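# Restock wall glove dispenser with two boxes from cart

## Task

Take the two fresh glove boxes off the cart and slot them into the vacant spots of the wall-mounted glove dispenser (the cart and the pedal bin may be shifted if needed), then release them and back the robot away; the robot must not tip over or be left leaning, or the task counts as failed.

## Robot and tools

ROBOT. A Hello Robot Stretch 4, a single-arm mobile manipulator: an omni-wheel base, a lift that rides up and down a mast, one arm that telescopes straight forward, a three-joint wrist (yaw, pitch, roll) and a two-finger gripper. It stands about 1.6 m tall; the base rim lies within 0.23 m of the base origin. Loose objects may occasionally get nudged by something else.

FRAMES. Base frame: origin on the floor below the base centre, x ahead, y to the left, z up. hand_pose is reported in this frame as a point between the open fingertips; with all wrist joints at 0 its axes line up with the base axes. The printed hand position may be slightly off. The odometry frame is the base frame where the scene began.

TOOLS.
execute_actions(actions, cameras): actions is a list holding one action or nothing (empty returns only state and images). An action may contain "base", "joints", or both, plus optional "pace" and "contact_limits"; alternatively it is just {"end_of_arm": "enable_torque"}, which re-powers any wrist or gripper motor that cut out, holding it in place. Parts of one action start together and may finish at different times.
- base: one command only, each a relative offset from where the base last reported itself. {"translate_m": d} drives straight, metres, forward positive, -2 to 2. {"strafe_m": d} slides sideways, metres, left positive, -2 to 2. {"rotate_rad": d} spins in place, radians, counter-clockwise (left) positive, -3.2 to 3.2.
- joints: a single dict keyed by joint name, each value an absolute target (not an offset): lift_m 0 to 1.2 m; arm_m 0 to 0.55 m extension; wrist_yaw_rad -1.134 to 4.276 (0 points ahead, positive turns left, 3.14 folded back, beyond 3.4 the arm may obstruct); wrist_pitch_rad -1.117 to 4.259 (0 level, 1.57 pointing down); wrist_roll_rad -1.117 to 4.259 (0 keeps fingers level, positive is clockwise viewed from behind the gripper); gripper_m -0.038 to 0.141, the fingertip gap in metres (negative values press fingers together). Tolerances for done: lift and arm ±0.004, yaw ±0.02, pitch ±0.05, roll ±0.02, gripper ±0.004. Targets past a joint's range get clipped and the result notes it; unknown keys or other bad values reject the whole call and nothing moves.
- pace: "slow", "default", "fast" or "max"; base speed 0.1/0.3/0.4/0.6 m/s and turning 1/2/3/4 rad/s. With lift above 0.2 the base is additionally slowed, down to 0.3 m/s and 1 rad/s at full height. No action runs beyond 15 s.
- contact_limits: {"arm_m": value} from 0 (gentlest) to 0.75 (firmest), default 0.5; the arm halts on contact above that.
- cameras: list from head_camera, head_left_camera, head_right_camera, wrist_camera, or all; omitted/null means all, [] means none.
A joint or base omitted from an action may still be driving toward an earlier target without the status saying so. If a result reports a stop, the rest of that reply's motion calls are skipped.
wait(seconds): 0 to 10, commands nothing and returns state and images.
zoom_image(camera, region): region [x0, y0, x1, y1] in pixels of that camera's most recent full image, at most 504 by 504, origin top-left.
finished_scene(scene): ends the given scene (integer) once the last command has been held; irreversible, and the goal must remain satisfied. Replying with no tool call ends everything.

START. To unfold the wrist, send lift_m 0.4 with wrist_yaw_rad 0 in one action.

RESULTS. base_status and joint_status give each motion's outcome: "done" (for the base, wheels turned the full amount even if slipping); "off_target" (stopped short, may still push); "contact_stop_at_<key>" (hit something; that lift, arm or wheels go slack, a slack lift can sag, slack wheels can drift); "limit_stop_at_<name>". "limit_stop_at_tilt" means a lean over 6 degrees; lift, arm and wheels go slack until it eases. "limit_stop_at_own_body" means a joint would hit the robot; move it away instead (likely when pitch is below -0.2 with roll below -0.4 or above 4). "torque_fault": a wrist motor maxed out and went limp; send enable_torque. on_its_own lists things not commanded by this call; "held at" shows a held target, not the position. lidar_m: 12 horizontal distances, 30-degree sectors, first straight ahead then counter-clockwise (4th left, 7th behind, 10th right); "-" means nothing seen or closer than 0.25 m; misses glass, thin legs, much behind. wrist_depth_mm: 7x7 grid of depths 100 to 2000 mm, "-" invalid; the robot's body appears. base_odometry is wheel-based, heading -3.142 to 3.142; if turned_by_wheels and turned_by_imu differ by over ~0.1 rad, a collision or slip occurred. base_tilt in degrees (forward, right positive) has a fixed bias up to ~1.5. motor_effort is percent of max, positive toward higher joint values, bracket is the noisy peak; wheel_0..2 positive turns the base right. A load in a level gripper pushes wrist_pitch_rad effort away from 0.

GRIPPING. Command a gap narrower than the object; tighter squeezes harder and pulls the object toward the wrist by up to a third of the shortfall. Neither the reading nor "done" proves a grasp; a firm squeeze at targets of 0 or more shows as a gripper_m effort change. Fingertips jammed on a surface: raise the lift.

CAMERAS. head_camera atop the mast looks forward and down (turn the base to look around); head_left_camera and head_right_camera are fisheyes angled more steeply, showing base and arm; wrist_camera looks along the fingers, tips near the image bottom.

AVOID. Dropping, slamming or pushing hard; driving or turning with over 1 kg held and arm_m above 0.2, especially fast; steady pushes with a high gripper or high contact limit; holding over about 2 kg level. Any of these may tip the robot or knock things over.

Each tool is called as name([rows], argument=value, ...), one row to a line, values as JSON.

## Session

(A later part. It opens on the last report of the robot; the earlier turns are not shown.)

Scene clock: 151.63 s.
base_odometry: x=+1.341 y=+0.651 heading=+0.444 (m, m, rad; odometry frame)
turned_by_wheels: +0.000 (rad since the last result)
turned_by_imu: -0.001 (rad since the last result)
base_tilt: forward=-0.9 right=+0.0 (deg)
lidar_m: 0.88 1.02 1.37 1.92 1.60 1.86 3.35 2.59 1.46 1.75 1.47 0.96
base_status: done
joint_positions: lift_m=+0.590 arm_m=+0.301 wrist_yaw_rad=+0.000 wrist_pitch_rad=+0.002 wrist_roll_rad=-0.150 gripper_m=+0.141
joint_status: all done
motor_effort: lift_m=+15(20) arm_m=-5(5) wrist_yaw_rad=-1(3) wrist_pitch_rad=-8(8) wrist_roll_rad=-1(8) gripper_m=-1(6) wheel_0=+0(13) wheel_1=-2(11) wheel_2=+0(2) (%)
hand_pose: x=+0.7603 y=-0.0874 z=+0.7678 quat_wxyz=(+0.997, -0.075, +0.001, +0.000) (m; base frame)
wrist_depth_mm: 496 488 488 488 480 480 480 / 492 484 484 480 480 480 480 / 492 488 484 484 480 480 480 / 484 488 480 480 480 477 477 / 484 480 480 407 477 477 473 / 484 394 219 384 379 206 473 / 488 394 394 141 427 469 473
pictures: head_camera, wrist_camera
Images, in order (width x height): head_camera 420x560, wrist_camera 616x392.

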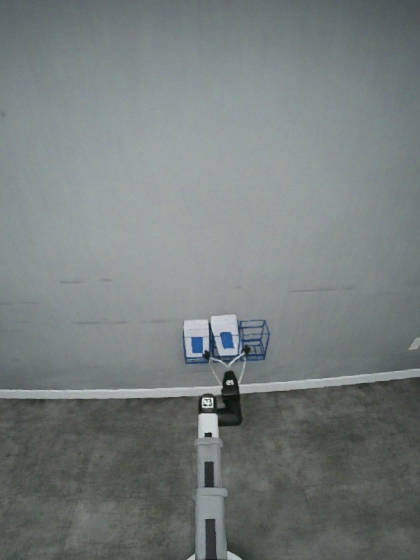

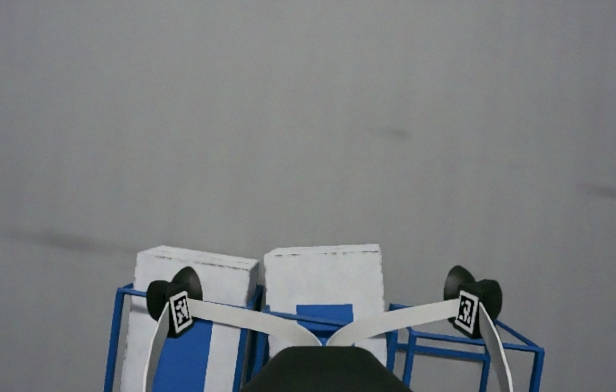

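execute_actions([
  {"base":{"strafe_m":0.015},"joints":{"lift_m":0.575,"arm_m":0.5},"pace":"slow"},
], cameras=["head_camera","wrist_camera"])

zoom_image(camera="head_camera", region=[170,280,290,380])

Scene clock: 158.10 s.
base_odometry: x=+1.335 y=+0.664 heading=+0.443 (m, m, rad; odometry frame)
turned_by_wheels: -0.001 (rad since the last result)
turned_by_imu: -0.004 (rad since the last result)
base_tilt: forward=-0.9 right=+0.0 (deg)
lidar_m: 0.90 1.03 1.38 1.90 1.58 1.84 3.33 2.65 1.46 1.79 1.42 0.95
base_status: done
joint_positions: lift_m=+0.575 arm_m=+0.497 wrist_yaw_rad=-0.009 wrist_pitch_rad=-0.003 wrist_roll_rad=-0.148 gripper_m=+0.141
joint_status: all done
on_its_own: wrist_yaw_rad is at rest, and its effort (+27) is outside its rest range (-13 to +13)
motor_effort: lift_m=+14(14) arm_m=+18(18) wrist_yaw_rad=+27(27) wrist_pitch_rad=+9(8) wrist_roll_rad=-5(6) gripper_m=-4(4) wheel_0=-6(8) wheel_1=+5(8) wheel_2=-16(16) (%)
hand_pose: x=+0.9554 y=-0.0901 z=+0.7543 quat_wxyz=(+0.997, -0.074, -0.001, -0.005) (m; base frame)
wrist_depth_mm: 290 289 289 290 290 290 289 / 289 289 289 290 289 289 287 / 286 287 287 287 287 287 287 / 287 286 287 286 286 286 286 / 285 285 285 285 286 286 286 / 217 210 208 209 211 206 285 / 212 214 216 138 208 282 282
pictures: head_camera, wrist_camera
Images, in order (width x height): head_camera 420x560, wrist_camera 616x392.

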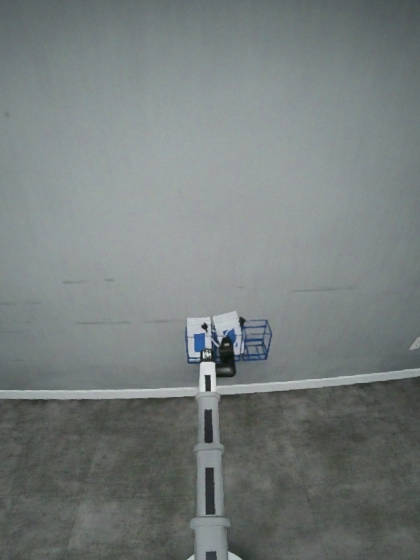

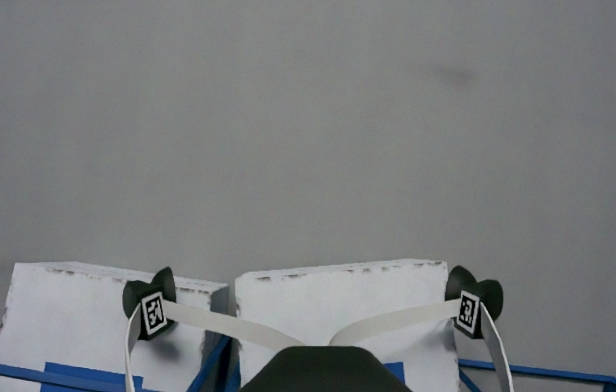

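Region (170, 280, 290, 380) of head_camera's 420x560 image, scaled by 4.200, with more detail than that image has.

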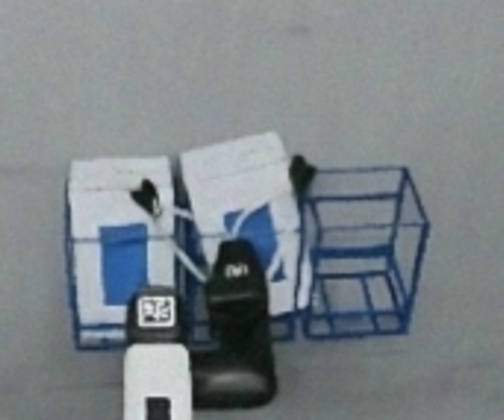

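execute_actions([
  {"joints":{"arm_m":0.4},"pace":"slow"},
], cameras=[])

execute_actions([
  {"joints":{"lift_m":1.0,"arm_m":0.3,"gripper_m":0.0,"wrist_roll_rad":0,"wrist_yaw_rad":0}},
], cameras=[])

execute_actions([
  {"base":{"strafe_m":-0.14},"joints":{"wrist_pitch_rad":1.57}},
])

Scene clock: 164.10 s.
base_odometry: x=+1.335 y=+0.664 heading=+0.444 (m, m, rad; odometry frame)
turned_by_wheels: +0.001 (rad since the last result)
turned_by_imu: -0.001 (rad since the last result)
base_tilt: forward=-0.9 right=+0.0 (deg)
lidar_m: 0.89 1.02 1.41 1.90 1.58 1.85 3.33 2.63 1.49 1.78 1.47 0.93
base_status: not commanded
joint_positions: lift_m=+0.575 arm_m=+0.401 wrist_yaw_rad=+0.000 wrist_pitch_rad=+0.002 wrist_roll_rad=-0.150 gripper_m=+0.141
joint_status: all done
motor_effort: lift_m=+14(14) arm_m=-5(18) wrist_yaw_rad=+0(26) wrist_pitch_rad=-8(5) wrist_roll_rad=+0(6) gripper_m=+2(2) wheel_0=-5(6) wheel_1=+5(5) wheel_2=-4(16) (%)
hand_pose: x=+0.8603 y=-0.0875 z=+0.7529 quat_wxyz=(+0.997, -0.075, +0.001, +0.000) (m; base frame)
wrist_depth_mm: 389 387 384 384 382 382 379 / 387 387 384 382 382 379 379 / 387 384 382 382 379 377 377 / 384 382 382 377 377 377 375 / 382 329 379 309 377 377 373 / 379 283 220 294 293 206 373 / 379 282 282 141 287 373 373
pictures: none
No camera images: the call's "cameras" was empty. Leave "cameras" out to get every camera's image.

Scene clock: 166.80 s.
base_odometry: x=+1.335 y=+0.664 heading=+0.444 (m, m, rad; odometry frame)
turned_by_wheels: +0.000 (rad since the last result)
turned_by_imu: -0.001 (rad since the last result)
base_tilt: forward=-0.8 right=+0.0 (deg)
lidar_m: 0.87 1.02 1.39 1.91 1.58 1.86 3.36 2.65 1.48 1.80 1.45 0.95
base_status: not commanded
joint_positions: lift_m=+1.000 arm_m=+0.301 wrist_yaw_rad=+0.000 wrist_pitch_rad=+0.002 wrist_roll_rad=+0.000 gripper_m=+0.000
joint_status: all done
motor_effort: lift_m=+22(16) arm_m=-5(6) wrist_yaw_rad=+0(1) wrist_pitch_rad=-7(8) wrist_roll_rad=+1(4) gripper_m=-6(6) wheel_0=-6(6) wheel_1=+5(5) wheel_2=-4(4) (%)
hand_pose: x=+0.7603 y=-0.0874 z=+1.1773 quat_wxyz=(+1.000, +0.000, +0.001, +0.000) (m; base frame)
wrist_depth_mm: 492 492 488 488 484 480 484 / 488 488 488 484 484 480 480 / 488 484 488 484 480 477 480 / 484 480 480 480 477 477 477 / 488 484 480 480 480 477 477 / 480 480 480 201 190 480 473 / 480 484 480 144 477 473 469
pictures: none
No camera images: the call's "cameras" was empty. Leave "cameras" out to get every camera's image.

Scene clock: 168.47 s.
base_odometry: x=+1.395 y=+0.538 heading=+0.444 (m, m, rad; odometry frame)
turned_by_wheels: +0.000 (rad since the last result)
turned_by_imu: -0.001 (rad since the last result)
base_tilt: forward=-0.9 right=+0.0 (deg)
lidar_m: 0.89 0.95 1.40 2.05 1.72 1.99 3.33 2.44 1.37 1.64 1.46 1.04
base_status: done
joint_positions: lift_m=+1.000 arm_m=+0.301 wrist_yaw_rad=+0.000 wrist_pitch_rad=+1.570 wrist_roll_rad=+0.000 gripper_m=+0.000
joint_status: all done
motor_effort: lift_m=+21(22) arm_m=-5(5) wrist_yaw_rad=+0(0) wrist_pitch_rad=+1(7) wrist_roll_rad=+1(1) gripper_m=-7(6) wheel_0=+1(7) wheel_1=-2(12) wheel_2=+0(4) (%)
hand_pose: x=+0.4721 y=-0.0874 z=+0.8894 quat_wxyz=(+0.708, +0.000, +0.707, +0.000) (m; base frame)
wrist_depth_mm: 991 976 991 1008 1025 1025 1078 / 1160 1160 1160 1160 1160 1138 1098 / 1160 1160 1138 1138 1138 1138 1118 / 1138 1160 1138 1118 1138 1118 1098 / 1160 1138 1138 1138 1118 1118 1098 / 1160 1138 1138 202 189 1098 1118 / 1160 1160 904 144 1118 1098 1098
pictures: head_camera, head_left_camera, head_right_camera, wrist_camera
Images, in order (width x height): head_camera 420x560, head_left_camera 420x672, head_right_camera 420x672, wrist_camera 616x392.

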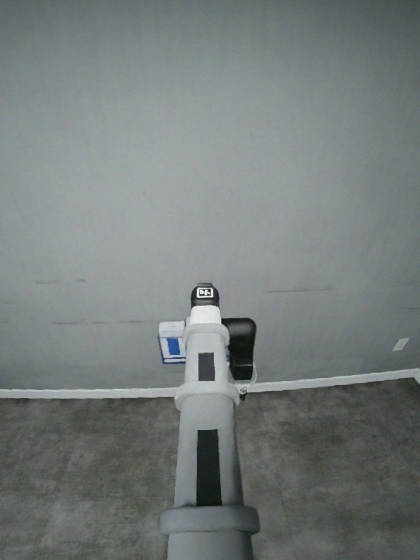

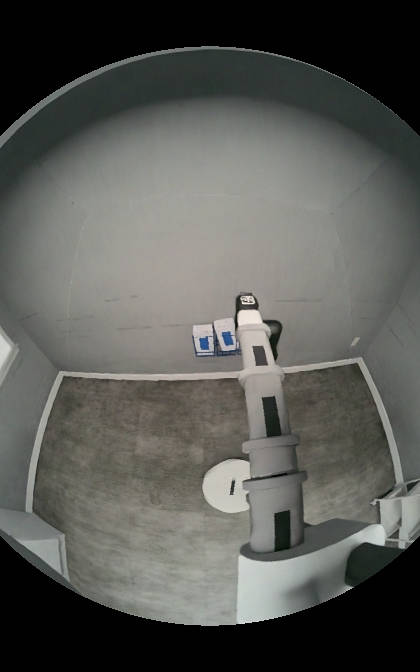

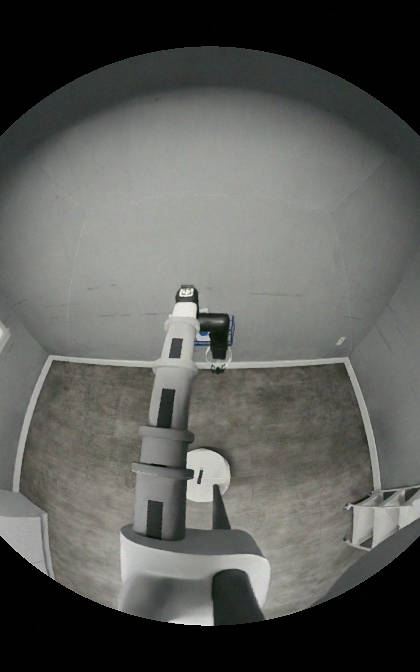

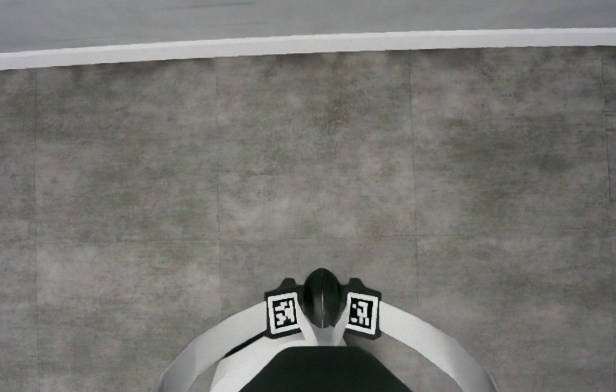

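execute_actions([
  {"base":{"translate_m":0.3},"joints":{"arm_m":0.46}},
], cameras=["wrist_camera","head_right_camera"])

Scene clock: 172.73 s.
base_odometry: x=+1.666 y=+0.666 heading=+0.444 (m, m, rad; odometry frame)
turned_by_wheels: +0.000 (rad since the last result)
turned_by_imu: -0.002 (rad since the last result)
base_tilt: forward=-0.8 right=+0.0 (deg)
lidar_m: 0.58 0.61 0.99 2.04 1.88 2.04 3.75 2.42 1.51 1.64 1.01 0.63
base_status: done
joint_positions: lift_m=+1.000 arm_m=+0.459 wrist_yaw_rad=+0.000 wrist_pitch_rad=+1.570 wrist_roll_rad=+0.000 gripper_m=+0.000
joint_status: all done
motor_effort: lift_m=+21(22) arm_m=+5(5) wrist_yaw_rad=-1(0) wrist_pitch_rad=+0(1) wrist_roll_rad=+1(0) gripper_m=-6(8) wheel_0=+3(12) wheel_1=+3(9) wheel_2=-1(10) (%)
hand_pose: x=+0.6303 y=-0.0874 z=+0.8895 quat_wxyz=(+0.707, +0.000, +0.707, +0.000) (m; base frame)
wrist_depth_mm: - - - - - - - / - - - - - 107 - / 146 152 159 165 171 176 202 / 394 387 351 466 1042 1098 1098 / 387 387 355 580 1118 1118 1118 / 1160 1138 1118 202 190 1098 1118 / 1138 1138 1138 144 1098 1138 1098
pictures: head_right_camera, wrist_camera
Images, in order (width x height): head_right_camera 420x672, wrist_camera 616x392.

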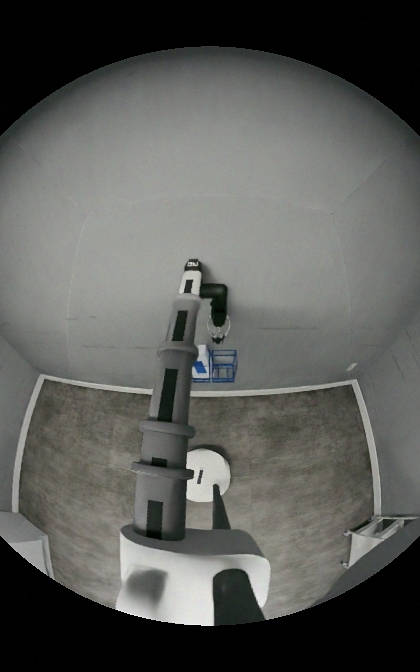

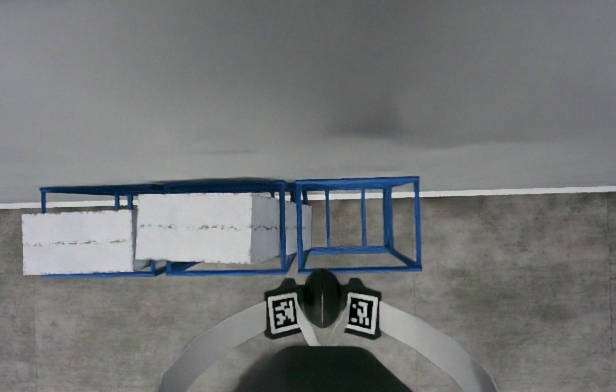

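execute_actions([
  {"base":{"strafe_m":0.19},"joints":{"wrist_roll_rad":3.14,"arm_m":0.475}},
], cameras=[])

execute_actions([
  {"joints":{"lift_m":0.86},"pace":"slow"},
], cameras=["wrist_camera","head_right_camera","head_camera"])

Scene clock: 180.67 s.
base_odometry: x=+1.584 y=+0.838 heading=+0.444 (m, m, rad; odometry frame)
turned_by_wheels: +0.000 (rad since the last result)
turned_by_imu: +0.012 (rad since the last result)
base_tilt: forward=-0.9 right=+0.0 (deg)
lidar_m: 0.58 0.73 0.99 1.85 1.72 1.78 3.72 2.65 1.67 1.84 1.01 0.64
base_status: done
joint_positions: lift_m=+1.000 arm_m=+0.474 wrist_yaw_rad=+0.000 wrist_pitch_rad=+1.570 wrist_roll_rad=+3.140 gripper_m=+0.000
joint_status: all done
motor_effort: lift_m=+20(22) arm_m=+5(20) wrist_yaw_rad=+0(57) wrist_pitch_rad=-1(31) wrist_roll_rad=+1(20) gripper_m=-4(7) wheel_0=-3(14) wheel_1=+4(15) wheel_2=+0(16) (%)
hand_pose: x=+0.6451 y=-0.0874 z=+0.8896 quat_wxyz=(+0.001, +0.707, +0.001, -0.707) (m; base frame)
wrist_depth_mm: 1182 1182 1160 931 931 1160 1138 / 1160 1182 1160 1160 1138 1138 1118 / 1160 1182 1160 1160 1160 1118 1138 / 1182 1160 1160 1160 1138 1118 1118 / 891 878 370 379 377 1025 1008 / 433 466 347 201 189 449 439 / 301 291 255 144 268 264 290
pictures: none
No camera images: the call's "cameras" was empty. Leave "cameras" out to get every camera's image.

Scene clock: 182.63 s.
base_odometry: x=+1.584 y=+0.838 heading=+0.444 (m, m, rad; odometry frame)
turned_by_wheels: +0.000 (rad since the last result)
turned_by_imu: -0.001 (rad since the last result)
base_tilt: forward=-0.9 right=+0.0 (deg)
lidar_m: 0.58 0.73 1.00 1.84 1.73 1.80 3.71 2.68 1.66 1.82 1.00 0.64
base_status: not commanded
joint_positions: lift_m=+0.861 arm_m=+0.474 wrist_yaw_rad=+0.000 wrist_pitch_rad=+1.571 wrist_roll_rad=+3.140 gripper_m=+0.000
joint_status: all done
motor_effort: lift_m=+10(16) arm_m=+5(5) wrist_yaw_rad=+0(0) wrist_pitch_rad=-2(4) wrist_roll_rad=+2(1) gripper_m=-10(8) wheel_0=-3(3) wheel_1=+3(3) wheel_2=+0(0) (%)
hand_pose: x=+0.6449 y=-0.0874 z=+0.7504 quat_wxyz=(+0.001, +0.707, +0.001, -0.707) (m; base frame)
wrist_depth_mm: 1025 1008 1025 866 854 1008 991 / 1025 1060 1008 1025 991 976 1008 / 1042 1025 1008 1008 1008 991 976 / 1025 1025 991 1008 991 991 976 / 798 298 319 279 240 274 878 / 424 208 216 196 190 236 436 / 281 208 214 138 249 248 289
pictures: head_camera, head_right_camera, wrist_camera
Images, in order (width x height): head_camera 420x560, head_right_camera 420x672, wrist_camera 616x392.

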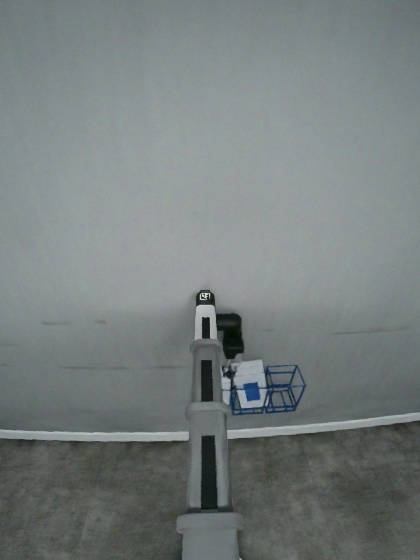

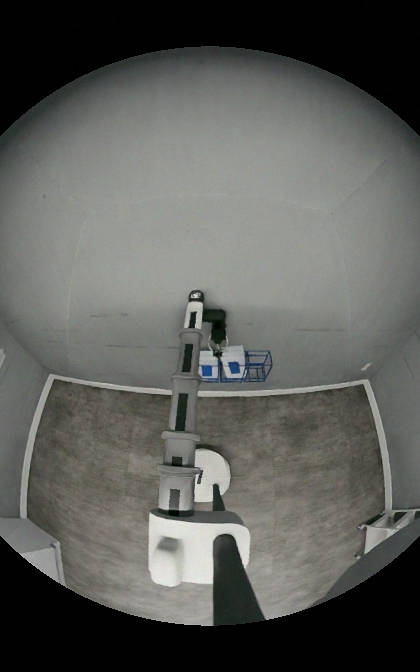

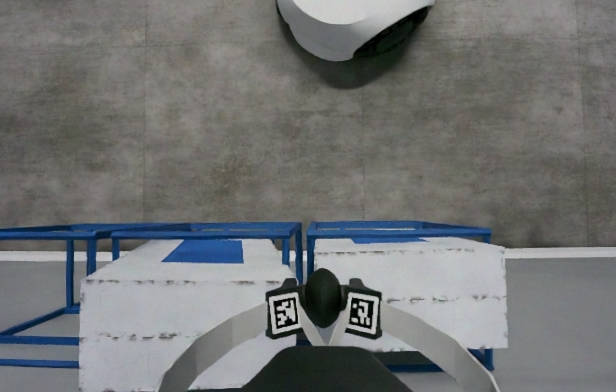

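execute_actions([
  {"base":{"strafe_m":0.01},"joints":{"lift_m":0.832},"pace":"slow"},
], cameras=["wrist_camera"])

execute_actions([
  {"base":{"strafe_m":-0.055},"pace":"slow"},
], cameras=["wrist_camera","head_camera"])

Scene clock: 186.17 s.
base_odometry: x=+1.580 y=+0.847 heading=+0.444 (m, m, rad; odometry frame)
turned_by_wheels: +0.000 (rad since the last result)
turned_by_imu: -0.002 (rad since the last result)
base_tilt: forward=-0.9 right=+0.0 (deg)
lidar_m: 0.58 0.71 1.02 1.84 1.70 1.77 4.21 2.67 1.69 1.84 1.02 0.63
base_status: done
joint_positions: lift_m=+0.844 arm_m=+0.474 wrist_yaw_rad=+0.000 wrist_pitch_rad=+1.571 wrist_roll_rad=+3.140 gripper_m=+0.000
joint_status: lift_m contact_stop (moved -0.016 of -0.029)
on_its_own: lift_m is slack since a contact_stop (your +0.832 is given up)
motor_effort: lift_m=+11(7) arm_m=+5(5) wrist_yaw_rad=+1(1) wrist_pitch_rad=-5(5) wrist_roll_rad=+2(1) gripper_m=-3(4) wheel_0=-5(7) wheel_1=+3(9) wheel_2=+0(0) (%)
hand_pose: x=+0.6448 y=-0.0874 z=+0.7340 quat_wxyz=(+0.000, +0.707, +0.000, -0.707) (m; base frame)
wrist_depth_mm: 1025 1025 1008 931 866 976 960 / 1008 1025 1008 991 976 976 976 / 1042 1008 991 991 991 960 960 / 1008 991 991 976 976 960 960 / 699 294 270 268 229 263 854 / 193 198 202 202 189 226 421 / 193 198 206 140 227 225 283
pictures: wrist_camera
Images, in order (width x height): wrist_camera 616x392.

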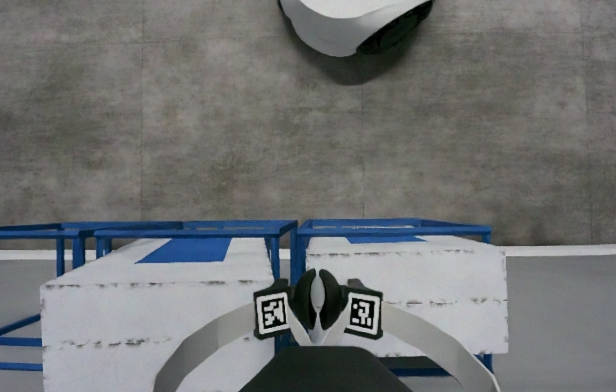

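not run: a stop came earlier in this reply.

Touching the neighbour's top. Push right.

execute_actions([
  {"base":{"strafe_m":-0.055},"joints":{"lift_m":0.848},"pace":"slow"},
], cameras=["wrist_camera","head_camera"])

Scene clock: 189.33 s.
base_odometry: x=+1.603 y=+0.797 heading=+0.448 (m, m, rad; odometry frame)
turned_by_wheels: +0.004 (rad since the last result)
turned_by_imu: +0.005 (rad since the last result)
base_tilt: forward=-0.9 right=+0.0 (deg)
lidar_m: 0.58 0.72 1.00 1.89 1.75 1.89 3.72 2.56 1.65 1.80 1.00 0.64
base_status: done
joint_positions: lift_m=+0.849 arm_m=+0.474 wrist_yaw_rad=-0.001 wrist_pitch_rad=+1.572 wrist_roll_rad=+3.140 gripper_m=+0.000
joint_status: all done
motor_effort: lift_m=+7(17) arm_m=+5(5) wrist_yaw_rad=+1(2) wrist_pitch_rad=-8(7) wrist_roll_rad=+1(1) gripper_m=-10(10) wheel_0=+28(31) wheel_1=+6(8) wheel_2=+13(12) (%)
hand_pose: x=+0.6446 y=-0.0874 z=+0.7386 quat_wxyz=(+0.000, +0.707, +0.000, -0.708) (m; base frame)
wrist_depth_mm: 1008 1008 1008 854 891 991 991 / 1025 991 1008 991 991 1008 976 / 991 1008 976 991 991 991 976 / 991 976 991 976 976 976 976 / 723 268 268 267 237 229 931 / 430 191 198 187 188 227 362 / 281 191 139 160 228 226 271
pictures: head_camera, wrist_camera
Images, in order (width x height): head_camera 420x560, wrist_camera 616x392.

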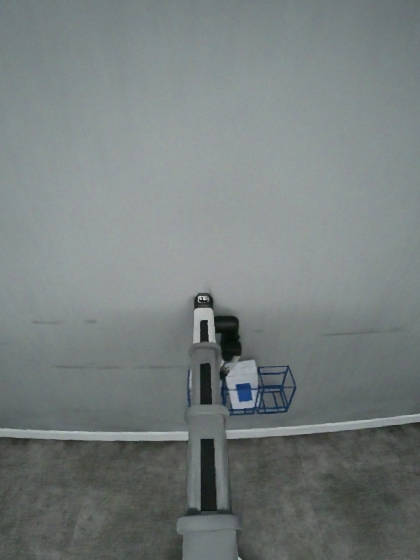

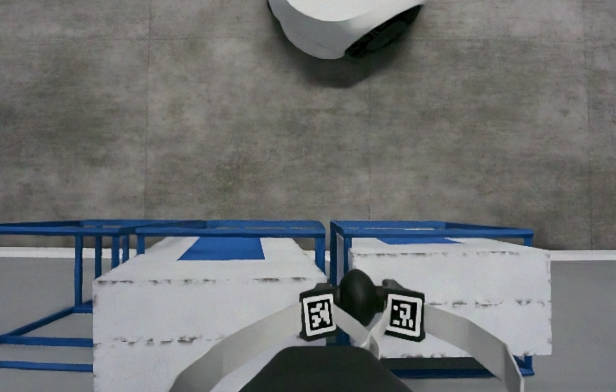

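execute_actions([
  {"base":{"strafe_m":0.03},"joints":{"lift_m":0.93},"pace":"slow"},
], cameras=[])

execute_actions([
  {"base":{"strafe_m":-0.105},"joints":{"wrist_roll_rad":1.57,"gripper_m":0.095,"arm_m":0.47}},
], cameras=["wrist_camera","head_camera"])

Scene clock: 193.87 s.
base_odometry: x=+1.591 y=+0.824 heading=+0.448 (m, m, rad; odometry frame)
turned_by_wheels: +0.000 (rad since the last result)
turned_by_imu: -0.002 (rad since the last result)
base_tilt: forward=-0.9 right=+0.0 (deg)
lidar_m: 0.58 0.73 1.00 1.85 1.76 1.80 3.71 2.64 1.64 1.82 1.02 0.63
base_status: done
joint_positions: lift_m=+0.930 arm_m=+0.474 wrist_yaw_rad=-0.001 wrist_pitch_rad=+1.570 wrist_roll_rad=+3.140 gripper_m=+0.000
joint_status: all done
motor_effort: lift_m=+22(24) arm_m=+5(5) wrist_yaw_rad=+1(2) wrist_pitch_rad=-2(5) wrist_roll_rad=+1(2) gripper_m=-5(15) wheel_0=-5(25) wheel_1=+5(15) wheel_2=+4(14) (%)
hand_pose: x=+0.6452 y=-0.0874 z=+0.8194 quat_wxyz=(+0.000, +0.707, +0.000, -0.707) (m; base frame)
wrist_depth_mm: 1118 1118 1098 891 878 1098 1078 / 1098 1098 1078 1098 1078 1078 1060 / 1078 1078 1078 1078 1060 1060 1042 / 1098 1078 1078 1078 1060 1060 1042 / 778 373 325 338 306 683 946 / 424 291 274 202 189 399 442 / 296 287 252 144 268 265 291
pictures: none
No camera images: the call's "cameras" was empty. Leave "cameras" out to get every camera's image.

Scene clock: 195.60 s.
base_odometry: x=+1.636 y=+0.730 heading=+0.448 (m, m, rad; odometry frame)
turned_by_wheels: +0.000 (rad since the last result)
turned_by_imu: -0.001 (rad since the last result)
base_tilt: forward=-0.9 right=+0.0 (deg)
lidar_m: 0.58 0.72 1.01 1.96 1.83 1.99 3.71 2.49 1.57 1.72 1.00 0.63
base_status: done
joint_positions: lift_m=+0.930 arm_m=+0.471 wrist_yaw_rad=-0.001 wrist_pitch_rad=+1.573 wrist_roll_rad=+1.571 gripper_m=+0.095
joint_status: all done
motor_effort: lift_m=+22(22) arm_m=-4(6) wrist_yaw_rad=+2(2) wrist_pitch_rad=-8(10) wrist_roll_rad=-1(3) gripper_m=-1(6) wheel_0=+1(11) wheel_1=-2(11) wheel_2=+0(3) (%)
hand_pose: x=+0.6410 y=-0.0874 z=+0.8194 quat_wxyz=(+0.499, +0.500, +0.500, -0.501) (m; base frame)
wrist_depth_mm: - 140 274 1098 1060 1060 1060 / 106 140 273 831 1078 1078 1060 / 106 140 273 1060 1060 1078 1060 / 106 140 271 809 1060 1060 831 / 106 139 270 285 1060 976 820 / 105 139 194 276 215 946 831 / - 128 265 137 1042 1042 1025
pictures: head_camera, wrist_camera
Images, in order (width x height): head_camera 420x560, wrist_camera 616x392.

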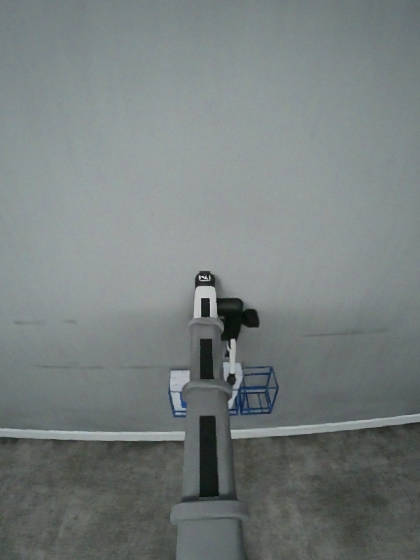

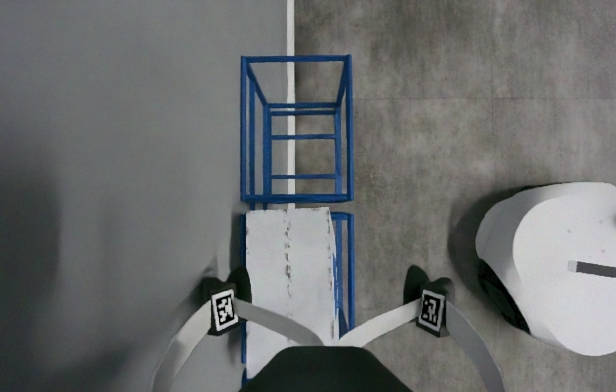

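execute_actions([
  {"base":{"translate_m":-0.3},"joints":{"arm_m":0.1,"lift_m":0.93}},
], cameras=[])

execute_actions([
  {"joints":{"wrist_pitch_rad":0.3,"wrist_roll_rad":0,"lift_m":0.75}},
], cameras=["wrist_camera","head_camera"])

Scene clock: 200.60 s.
base_odometry: x=+1.366 y=+0.600 heading=+0.448 (m, m, rad; odometry frame)
turned_by_wheels: +0.000 (rad since the last result)
turned_by_imu: -0.002 (rad since the last result)
base_tilt: forward=-0.8 right=+0.0 (deg)
lidar_m: 0.89 1.04 1.43 1.98 1.65 2.01 3.37 2.49 1.41 1.72 1.42 0.93
base_status: done
joint_positions: lift_m=+0.930 arm_m=+0.101 wrist_yaw_rad=+0.000 wrist_pitch_rad=+1.570 wrist_roll_rad=+1.570 gripper_m=+0.095
joint_status: all done
motor_effort: lift_m=+22(20) arm_m=-5(5) wrist_yaw_rad=+0(2) wrist_pitch_rad=-1(8) wrist_roll_rad=+1(1) gripper_m=-4(3) wheel_0=-2(12) wheel_1=-4(8) wheel_2=+3(11) (%)
hand_pose: x=+0.2719 y=-0.0874 z=+0.8195 quat_wxyz=(+0.500, +0.500, +0.500, -0.500) (m; base frame)
wrist_depth_mm: 1008 1098 1098 1078 1078 1060 1060 / 991 1078 1098 1078 1078 1078 1042 / 1008 1078 1078 1078 1060 1060 1060 / 991 1078 1060 1060 866 1042 1060 / 1008 1078 1060 1060 831 831 1042 / 991 1078 201 1042 215 820 1042 / 976 1078 1060 136 1025 1042 1042
pictures: none
No camera images: the call's "cameras" was empty. Leave "cameras" out to get every camera's image.

Scene clock: 202.43 s.
base_odometry: x=+1.366 y=+0.600 heading=+0.448 (m, m, rad; odometry frame)
turned_by_wheels: +0.000 (rad since the last result)
turned_by_imu: -0.001 (rad since the last result)
base_tilt: forward=-0.8 right=+0.0 (deg)
lidar_m: 0.89 1.04 1.43 1.97 1.64 2.00 3.36 2.50 1.43 1.72 1.42 0.93
base_status: not commanded
joint_positions: lift_m=+0.750 arm_m=+0.101 wrist_yaw_rad=+0.000 wrist_pitch_rad=+0.302 wrist_roll_rad=+0.000 gripper_m=+0.095
joint_status: all done
motor_effort: lift_m=+14(21) arm_m=-5(5) wrist_yaw_rad=+0(1) wrist_pitch_rad=-9(9) wrist_roll_rad=-1(1) gripper_m=-3(2) wheel_0=-2(2) wheel_1=-4(4) wheel_2=+3(3) (%)
hand_pose: x=+0.5471 y=-0.0875 z=+0.8426 quat_wxyz=(+0.989, +0.000, +0.151, +0.000) (m; base frame)
wrist_depth_mm: 634 627 621 621 615 603 609 / 654 654 647 647 640 634 627 / 683 683 676 676 668 668 661 / 723 723 707 683 699 691 691 / 759 750 627 634 715 723 723 / 788 788 201 654 215 750 750 / 831 809 809 136 788 788 788
pictures: head_camera, wrist_camera
Images, in order (width x height): head_camera 420x560, wrist_camera 616x392.

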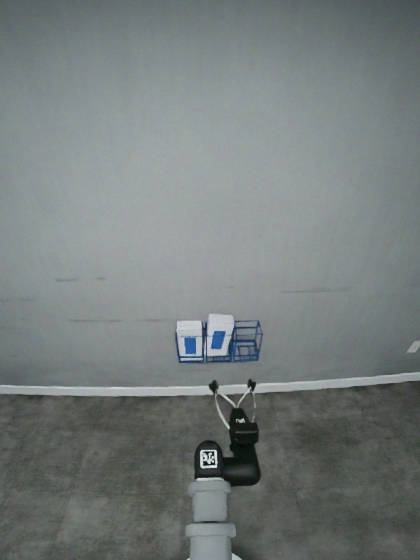

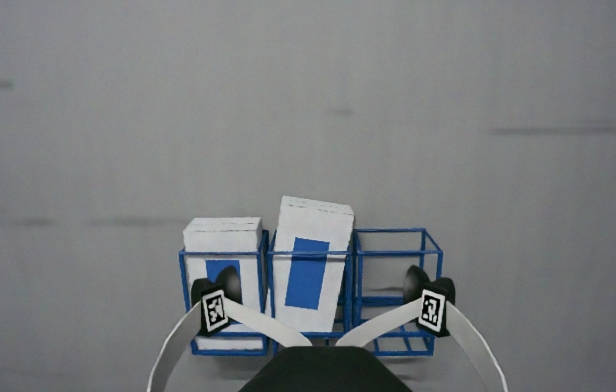

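execute_actions([
  {"base":{"strafe_m":-0.085},"joints":{"wrist_pitch_rad":0,"gripper_m":0.0,"lift_m":0.572}},
], cameras=[])

execute_actions([
  {"joints":{"arm_m":0.46},"pace":"slow"},
], cameras=["wrist_camera","head_camera"])

zoom_image(camera="head_camera", region=[150,280,270,380])

Scene clock: 207.87 s.
base_odometry: x=+1.402 y=+0.523 heading=+0.448 (m, m, rad; odometry frame)
turned_by_wheels: +0.000 (rad since the last result)
turned_by_imu: -0.002 (rad since the last result)
base_tilt: forward=-0.8 right=-0.1 (deg)
lidar_m: 0.89 1.02 1.41 2.06 1.74 2.09 3.42 2.36 1.34 1.64 1.43 1.02
base_status: done
joint_positions: lift_m=+0.572 arm_m=+0.101 wrist_yaw_rad=+0.000 wrist_pitch_rad=+0.002 wrist_roll_rad=+0.000 gripper_m=+0.000
joint_status: all done
motor_effort: lift_m=+14(14) arm_m=-5(5) wrist_yaw_rad=+0(0) wrist_pitch_rad=-6(11) wrist_roll_rad=-2(1) gripper_m=-11(5) wheel_0=+2(8) wheel_1=-2(9) wheel_2=+0(2) (%)
hand_pose: x=+0.5602 y=-0.0875 z=+0.7498 quat_wxyz=(+1.000, +0.000, +0.001, +0.000) (m; base frame)
wrist_depth_mm: 707 707 699 699 691 683 676 / 707 707 699 691 691 683 668 / 707 707 699 691 683 683 668 / 707 699 699 683 683 676 668 / 699 699 609 603 683 676 668 / 699 597 591 201 190 668 668 / 707 591 585 144 668 668 668
pictures: none
No camera images: the call's "cameras" was empty. Leave "cameras" out to get every camera's image.

Scene clock: 212.73 s.
base_odometry: x=+1.402 y=+0.523 heading=+0.448 (m, m, rad; odometry frame)
turned_by_wheels: +0.000 (rad since the last result)
turned_by_imu: -0.002 (rad since the last result)
base_tilt: forward=-0.8 right=+0.0 (deg)
lidar_m: 0.89 1.05 1.44 2.06 1.75 2.09 3.42 2.35 1.34 1.63 1.43 1.03
base_status: not commanded
joint_positions: lift_m=+0.572 arm_m=+0.459 wrist_yaw_rad=+0.000 wrist_pitch_rad=+0.002 wrist_roll_rad=+0.000 gripper_m=+0.000
joint_status: all done
motor_effort: lift_m=+14(14) arm_m=+5(5) wrist_yaw_rad=+0(0) wrist_pitch_rad=-8(7) wrist_roll_rad=-1(1) gripper_m=-7(4) wheel_0=+2(2) wheel_1=-2(2) wheel_2=+0(0) (%)
hand_pose: x=+0.9185 y=-0.0875 z=+0.7498 quat_wxyz=(+1.000, +0.000, +0.001, +0.000) (m; base frame)
wrist_depth_mm: 336 332 330 327 325 322 320 / 334 332 329 325 322 320 319 / 334 330 327 325 322 319 317 / 330 329 327 324 320 319 315 / 330 243 276 322 322 319 314 / 255 239 240 202 190 317 315 / 235 236 217 144 317 218 314
pictures: head_camera, wrist_camera
Images, in order (width x height): head_camera 420x560, wrist_camera 616x392.

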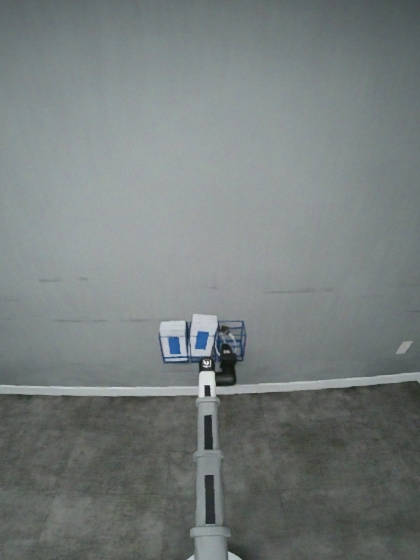

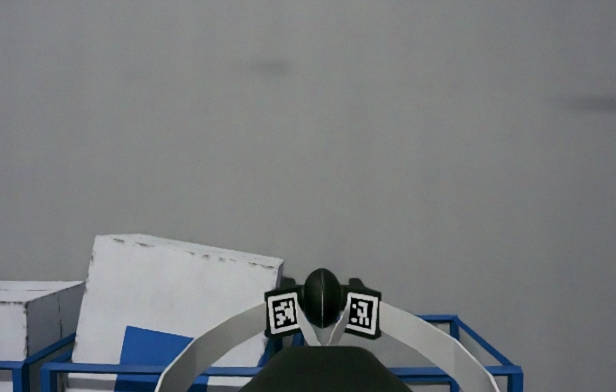

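Region (150, 280, 270, 380) of head_camera's 420x560 image, scaled by 4.200, with more detail than that image has.

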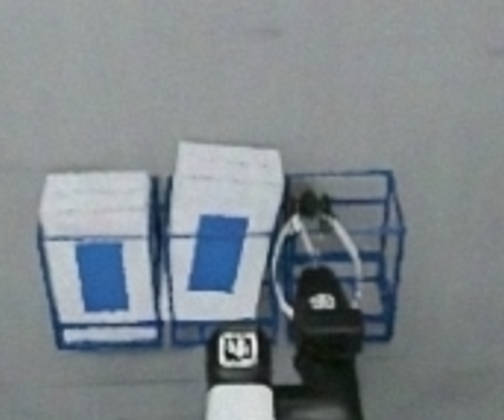

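execute_actions([
  {"joints":{"arm_m":0.5},"pace":"slow"},
], cameras=[])

execute_actions([
  {"base":{"strafe_m":0.035},"pace":"slow"},
], cameras=["wrist_camera","head_camera"])

Scene clock: 216.07 s.
base_odometry: x=+1.402 y=+0.523 heading=+0.448 (m, m, rad; odometry frame)
turned_by_wheels: +0.000 (rad since the last result)
turned_by_imu: -0.001 (rad since the last result)
base_tilt: forward=-0.8 right=+0.0 (deg)
lidar_m: 0.88 1.02 1.41 2.04 1.71 2.08 3.44 2.36 1.37 1.64 1.43 1.03
base_status: not commanded
joint_positions: lift_m=+0.572 arm_m=+0.499 wrist_yaw_rad=+0.000 wrist_pitch_rad=+0.002 wrist_roll_rad=+0.000 gripper_m=+0.000
joint_status: all done
motor_effort: lift_m=+14(14) arm_m=+5(6) wrist_yaw_rad=+0(1) wrist_pitch_rad=-6(9) wrist_roll_rad=+1(3) gripper_m=-10(5) wheel_0=+2(2) wheel_1=-2(2) wheel_2=+0(0) (%)
hand_pose: x=+0.9585 y=-0.0875 z=+0.7498 quat_wxyz=(+1.000, +0.000, +0.001, +0.000) (m; base frame)
wrist_depth_mm: 293 291 289 286 283 282 279 / 293 290 287 286 283 281 279 / 293 290 286 285 282 281 277 / 290 289 286 283 281 278 277 / 290 215 283 283 281 278 274 / 200 200 200 202 189 277 277 / 198 196 196 144 278 271 273
pictures: none
No camera images: the call's "cameras" was empty. Leave "cameras" out to get every camera's image.

Scene clock: 217.47 s.
base_odometry: x=+1.388 y=+0.555 heading=+0.445 (m, m, rad; odometry frame)
turned_by_wheels: -0.002 (rad since the last result)
turned_by_imu: -0.003 (rad since the last result)
base_tilt: forward=-0.9 right=+0.0 (deg)
lidar_m: 0.87 1.04 1.44 2.03 1.67 2.01 3.40 2.38 1.39 1.67 1.44 1.03
base_status: done
joint_positions: lift_m=+0.572 arm_m=+0.499 wrist_yaw_rad=-0.015 wrist_pitch_rad=-0.001 wrist_roll_rad=+0.000 gripper_m=+0.000
joint_status: not commanded
on_its_own: wrist_yaw_rad is at rest, and its effort (+43) is outside its rest range (-13 to +13)
motor_effort: lift_m=+15(14) arm_m=+5(5) wrist_yaw_rad=+43(43) wrist_pitch_rad=+3(8) wrist_roll_rad=-2(2) gripper_m=-11(7) wheel_0=-19(18) wheel_1=-2(7) wheel_2=-6(6) (%)
hand_pose: x=+0.9572 y=-0.0917 z=+0.7508 quat_wxyz=(+1.000, +0.000, +0.000, -0.007) (m; base frame)
wrist_depth_mm: 291 290 289 290 289 289 287 / 290 290 289 287 286 287 286 / 289 287 287 286 287 285 286 / 287 285 286 286 285 285 283 / 286 208 285 285 285 283 282 / 222 198 198 196 189 281 281 / 200 195 153 135 282 278 281
pictures: head_camera, wrist_camera
Images, in order (width x height): head_camera 420x560, wrist_camera 616x392.

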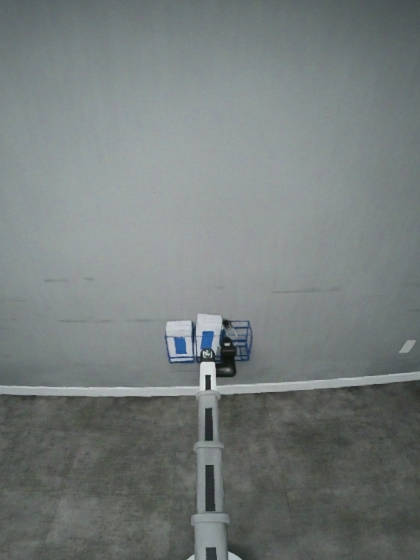

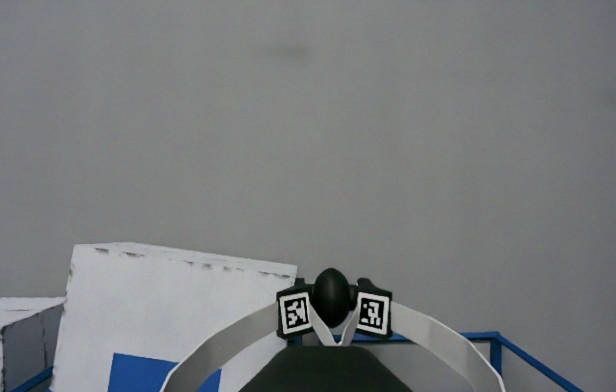

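execute_actions([
  {"base":{"strafe_m":-0.015},"joints":{"arm_m":0.33},"pace":"slow"},
], cameras=[])

execute_actions([
  {"base":{"strafe_m":0.09},"joints":{"gripper_m":0.141,"wrist_roll_rad":0.12,"wrist_yaw_rad":0,"lift_m":0.585}},
], cameras=["wrist_camera"])

execute_actions([
  {"joints":{"arm_m":0.51},"pace":"slow"},
], cameras=["wrist_camera","head_camera"])

Scene clock: 224.67 s.
base_odometry: x=+1.394 y=+0.541 heading=+0.445 (m, m, rad; odometry frame)
turned_by_wheels: -0.001 (rad since the last result)
turned_by_imu: -0.003 (rad since the last result)
base_tilt: forward=-0.9 right=+0.0 (deg)
lidar_m: 0.87 1.03 1.44 2.04 1.69 2.05 3.41 2.39 1.34 1.65 1.43 1.04
base_status: done
joint_positions: lift_m=+0.572 arm_m=+0.331 wrist_yaw_rad=+0.000 wrist_pitch_rad=+0.002 wrist_roll_rad=+0.000 gripper_m=+0.000
joint_status: all done
motor_effort: lift_m=+14(14) arm_m=-5(6) wrist_yaw_rad=+0(42) wrist_pitch_rad=-8(7) wrist_roll_rad=-1(1) gripper_m=-3(6) wheel_0=-1(21) wheel_1=-4(11) wheel_2=-4(8) (%)
hand_pose: x=+0.7903 y=-0.0875 z=+0.7499 quat_wxyz=(+1.000, +0.000, +0.001, +0.000) (m; base frame)
wrist_depth_mm: 469 466 459 459 455 452 449 / 469 466 462 459 452 452 449 / 466 462 459 452 452 449 449 / 462 459 455 455 452 449 442 / 462 459 355 452 449 445 442 / 364 364 355 202 190 445 442 / 359 357 349 144 445 442 442
pictures: none
No camera images: the call's "cameras" was empty. Leave "cameras" out to get every camera's image.

Scene clock: 227.03 s.
base_odometry: x=+1.355 y=+0.622 heading=+0.445 (m, m, rad; odometry frame)
turned_by_wheels: +0.000 (rad since the last result)
turned_by_imu: -0.001 (rad since the last result)
base_tilt: forward=-0.8 right=+0.0 (deg)
lidar_m: 0.88 1.03 1.42 1.94 1.65 1.97 3.37 2.52 1.41 1.75 1.43 0.94
base_status: done
joint_positions: lift_m=+0.585 arm_m=+0.331 wrist_yaw_rad=+0.000 wrist_pitch_rad=+0.002 wrist_roll_rad=+0.120 gripper_m=+0.141
joint_status: all done
motor_effort: lift_m=+22(22) arm_m=-5(5) wrist_yaw_rad=+0(2) wrist_pitch_rad=-8(9) wrist_roll_rad=+1(3) gripper_m=-2(4) wheel_0=-2(10) wheel_1=+3(10) wheel_2=+0(4) (%)
hand_pose: x=+0.7903 y=-0.0875 z=+0.7622 quat_wxyz=(+0.998, +0.060, +0.001, +0.000) (m; base frame)
wrist_depth_mm: 466 466 462 459 455 452 449 / 469 466 459 459 455 449 449 / 462 459 462 452 455 449 445 / 462 462 455 455 449 445 445 / 462 459 455 351 449 449 445 / 459 357 219 351 347 205 439 / 459 357 355 141 349 442 439
pictures: wrist_camera
Images, in order (width x height): wrist_camera 616x392.

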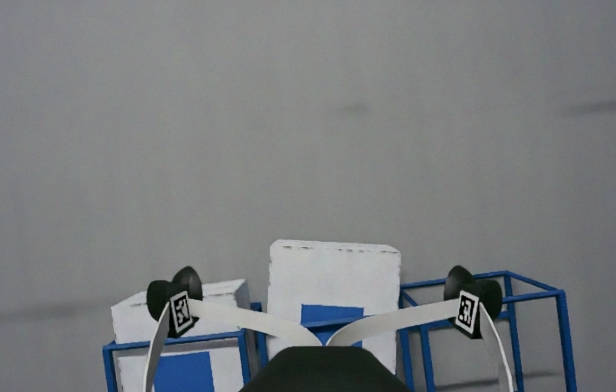

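Scene clock: 230.10 s.
base_odometry: x=+1.355 y=+0.622 heading=+0.445 (m, m, rad; odometry frame)
turned_by_wheels: +0.000 (rad since the last result)
turned_by_imu: -0.001 (rad since the last result)
base_tilt: forward=-0.9 right=+0.0 (deg)
lidar_m: 0.89 1.04 1.39 1.96 1.61 1.95 3.36 2.52 1.46 1.74 1.42 0.94
base_status: not commanded
joint_positions: lift_m=+0.585 arm_m=+0.509 wrist_yaw_rad=-0.001 wrist_pitch_rad=+0.002 wrist_roll_rad=+0.120 gripper_m=+0.141
joint_status: all done
motor_effort: lift_m=+22(22) arm_m=+5(6) wrist_yaw_rad=+4(3) wrist_pitch_rad=-7(9) wrist_roll_rad=+1(1) gripper_m=+0(2) wheel_0=-3(3) wheel_1=+3(3) wheel_2=+0(0) (%)
hand_pose: x=+0.9683 y=-0.0878 z=+0.7624 quat_wxyz=(+0.998, +0.060, +0.001, -0.001) (m; base frame)
wrist_depth_mm: 282 279 278 276 274 273 272 / 281 278 276 274 273 271 270 / 281 277 276 274 272 271 268 / 279 278 274 273 272 270 267 / 277 277 274 271 270 268 267 / 277 276 204 204 204 200 266 / 223 200 225 138 199 266 265
pictures: head_camera, wrist_camera
Images, in order (width x height): head_camera 420x560, wrist_camera 616x392.

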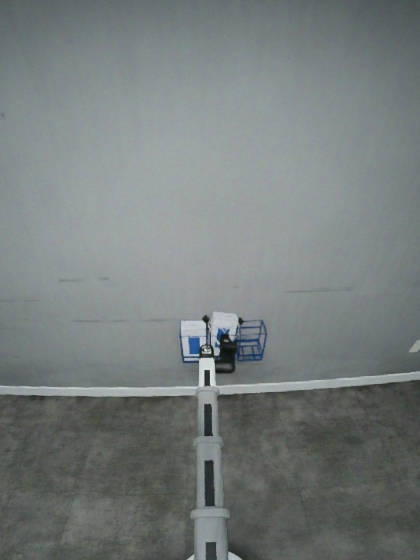

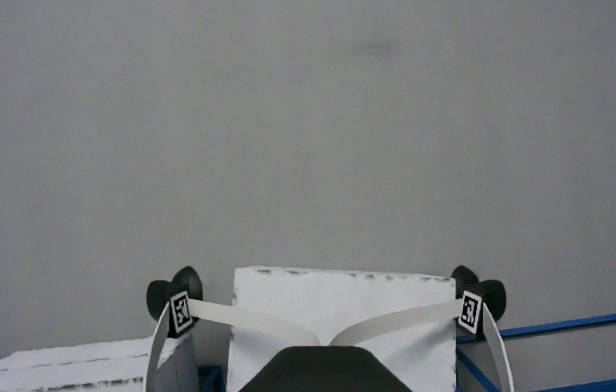

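execute_actions([
  {"base":{"strafe_m":-0.01},"joints":{"lift_m":0.566},"pace":"slow"},
], cameras=[])

execute_actions([
  {"joints":{"gripper_m":0.06}},
], cameras=["wrist_camera"])

execute_actions([
  {"joints":{"lift_m":0.6,"wrist_roll_rad":0},"pace":"slow"},
], cameras=["wrist_camera","head_camera"])

zoom_image(camera="head_camera", region=[160,280,280,380])

Scene clock: 234.27 s.
base_odometry: x=+1.360 y=+0.614 heading=+0.445 (m, m, rad; odometry frame)
turned_by_wheels: +0.000 (rad since the last result)
turned_by_imu: -0.002 (rad since the last result)
base_tilt: forward=-0.8 right=+0.0 (deg)
lidar_m: 0.89 1.03 1.43 1.95 1.63 1.97 3.35 2.51 1.43 1.73 1.43 0.94
base_status: done
joint_positions: lift_m=+0.566 arm_m=+0.509 wrist_yaw_rad=-0.001 wrist_pitch_rad=+0.002 wrist_roll_rad=+0.120 gripper_m=+0.141
joint_status: all done
motor_effort: lift_m=+14(24) arm_m=+5(5) wrist_yaw_rad=+2(4) wrist_pitch_rad=-6(5) wrist_roll_rad=+2(2) gripper_m=+4(1) wheel_0=+5(9) wheel_1=-5(7) wheel_2=+0(1) (%)
hand_pose: x=+0.9684 y=-0.0876 z=+0.7440 quat_wxyz=(+0.998, +0.060, +0.001, +0.000) (m; base frame)
wrist_depth_mm: 282 281 277 276 274 272 271 / 281 279 277 274 273 270 271 / 281 278 274 274 273 271 268 / 279 277 276 273 271 270 268 / 278 276 224 206 206 268 267 / 277 229 201 201 201 205 266 / 179 179 197 141 196 264 265
pictures: none
No camera images: the call's "cameras" was empty. Leave "cameras" out to get every camera's image.

Scene clock: 236.10 s.
base_odometry: x=+1.360 y=+0.614 heading=+0.445 (m, m, rad; odometry frame)
turned_by_wheels: +0.000 (rad since the last result)
turned_by_imu: -0.001 (rad since the last result)
base_tilt: forward=-0.8 right=+0.0 (deg)
lidar_m: 0.90 1.03 1.41 1.96 1.62 1.98 3.36 2.50 1.44 1.73 1.42 0.94
base_status: not commanded
joint_positions: lift_m=+0.566 arm_m=+0.509 wrist_yaw_rad=+0.000 wrist_pitch_rad=+0.002 wrist_roll_rad=+0.120 gripper_m=+0.061
joint_status: all done
motor_effort: lift_m=+14(15) arm_m=+5(5) wrist_yaw_rad=+0(1) wrist_pitch_rad=-6(7) wrist_roll_rad=+1(1) gripper_m=-32(30) wheel_0=+5(5) wheel_1=-5(5) wheel_2=+0(0) (%)
hand_pose: x=+0.9685 y=-0.0874 z=+0.7440 quat_wxyz=(+0.998, +0.060, +0.001, +0.000) (m; base frame)
wrist_depth_mm: 283 279 279 276 276 272 271 / 281 281 277 274 273 271 270 / 279 278 276 273 272 270 268 / 279 277 277 273 271 268 268 / 278 277 273 191 200 268 266 / 277 274 189 189 189 183 266 / 178 178 186 126 186 262 263
pictures: wrist_camera
Images, in order (width x height): wrist_camera 616x392.

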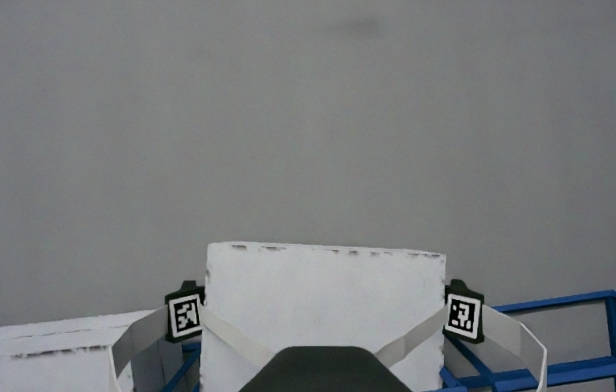

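Scene clock: 237.20 s.
base_odometry: x=+1.360 y=+0.614 heading=+0.445 (m, m, rad; odometry frame)
turned_by_wheels: +0.000 (rad since the last result)
turned_by_imu: +0.000 (rad since the last result)
base_tilt: forward=-0.9 right=+0.0 (deg)
lidar_m: 0.89 1.02 1.42 1.96 1.65 1.97 3.37 2.53 1.44 1.72 1.42 0.95
base_status: not commanded
joint_positions: lift_m=+0.599 arm_m=+0.509 wrist_yaw_rad=+0.003 wrist_pitch_rad=+0.010 wrist_roll_rad=+0.001 gripper_m=+0.061
joint_status: all done
on_its_own: wrist_pitch_rad is at rest, and its effort (-30) is outside its rest range (-23 to +23)
motor_effort: lift_m=+25(24) arm_m=+5(5) wrist_yaw_rad=-8(8) wrist_pitch_rad=-30(31) wrist_roll_rad=-2(5) gripper_m=-29(32) wheel_0=+5(5) wheel_1=-4(5) wheel_2=+0(0) (%)
hand_pose: x=+0.9687 y=-0.0867 z=+0.7749 quat_wxyz=(+1.000, +0.000, +0.005, +0.001) (m; base frame)
wrist_depth_mm: 281 278 276 272 271 268 266 / 279 278 276 272 271 268 266 / 279 277 274 272 271 267 266 / 278 278 274 272 268 267 266 / 278 276 272 191 229 267 265 / 278 276 188 189 189 185 265 / 198 193 186 126 186 266 264
pictures: head_camera, wrist_camera
Images, in order (width x height): head_camera 420x560, wrist_camera 616x392.

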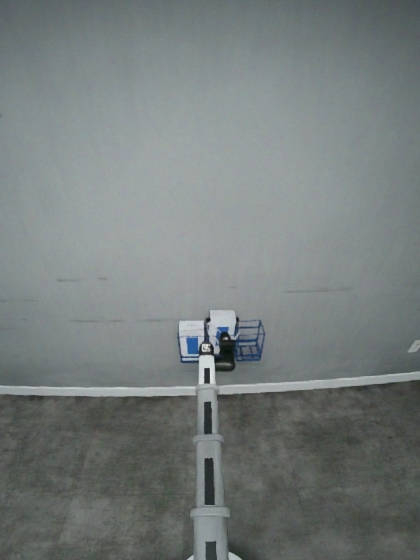

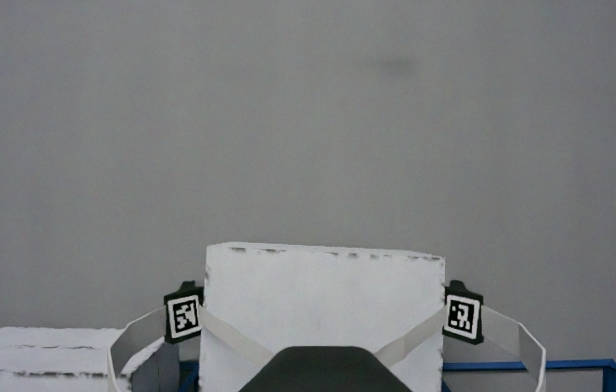

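Region (160, 280, 280, 380) of head_camera's 420x560 image, scaled by 4.200, with more detail than that image has.

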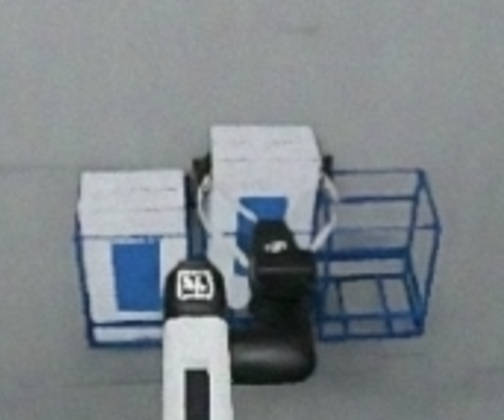

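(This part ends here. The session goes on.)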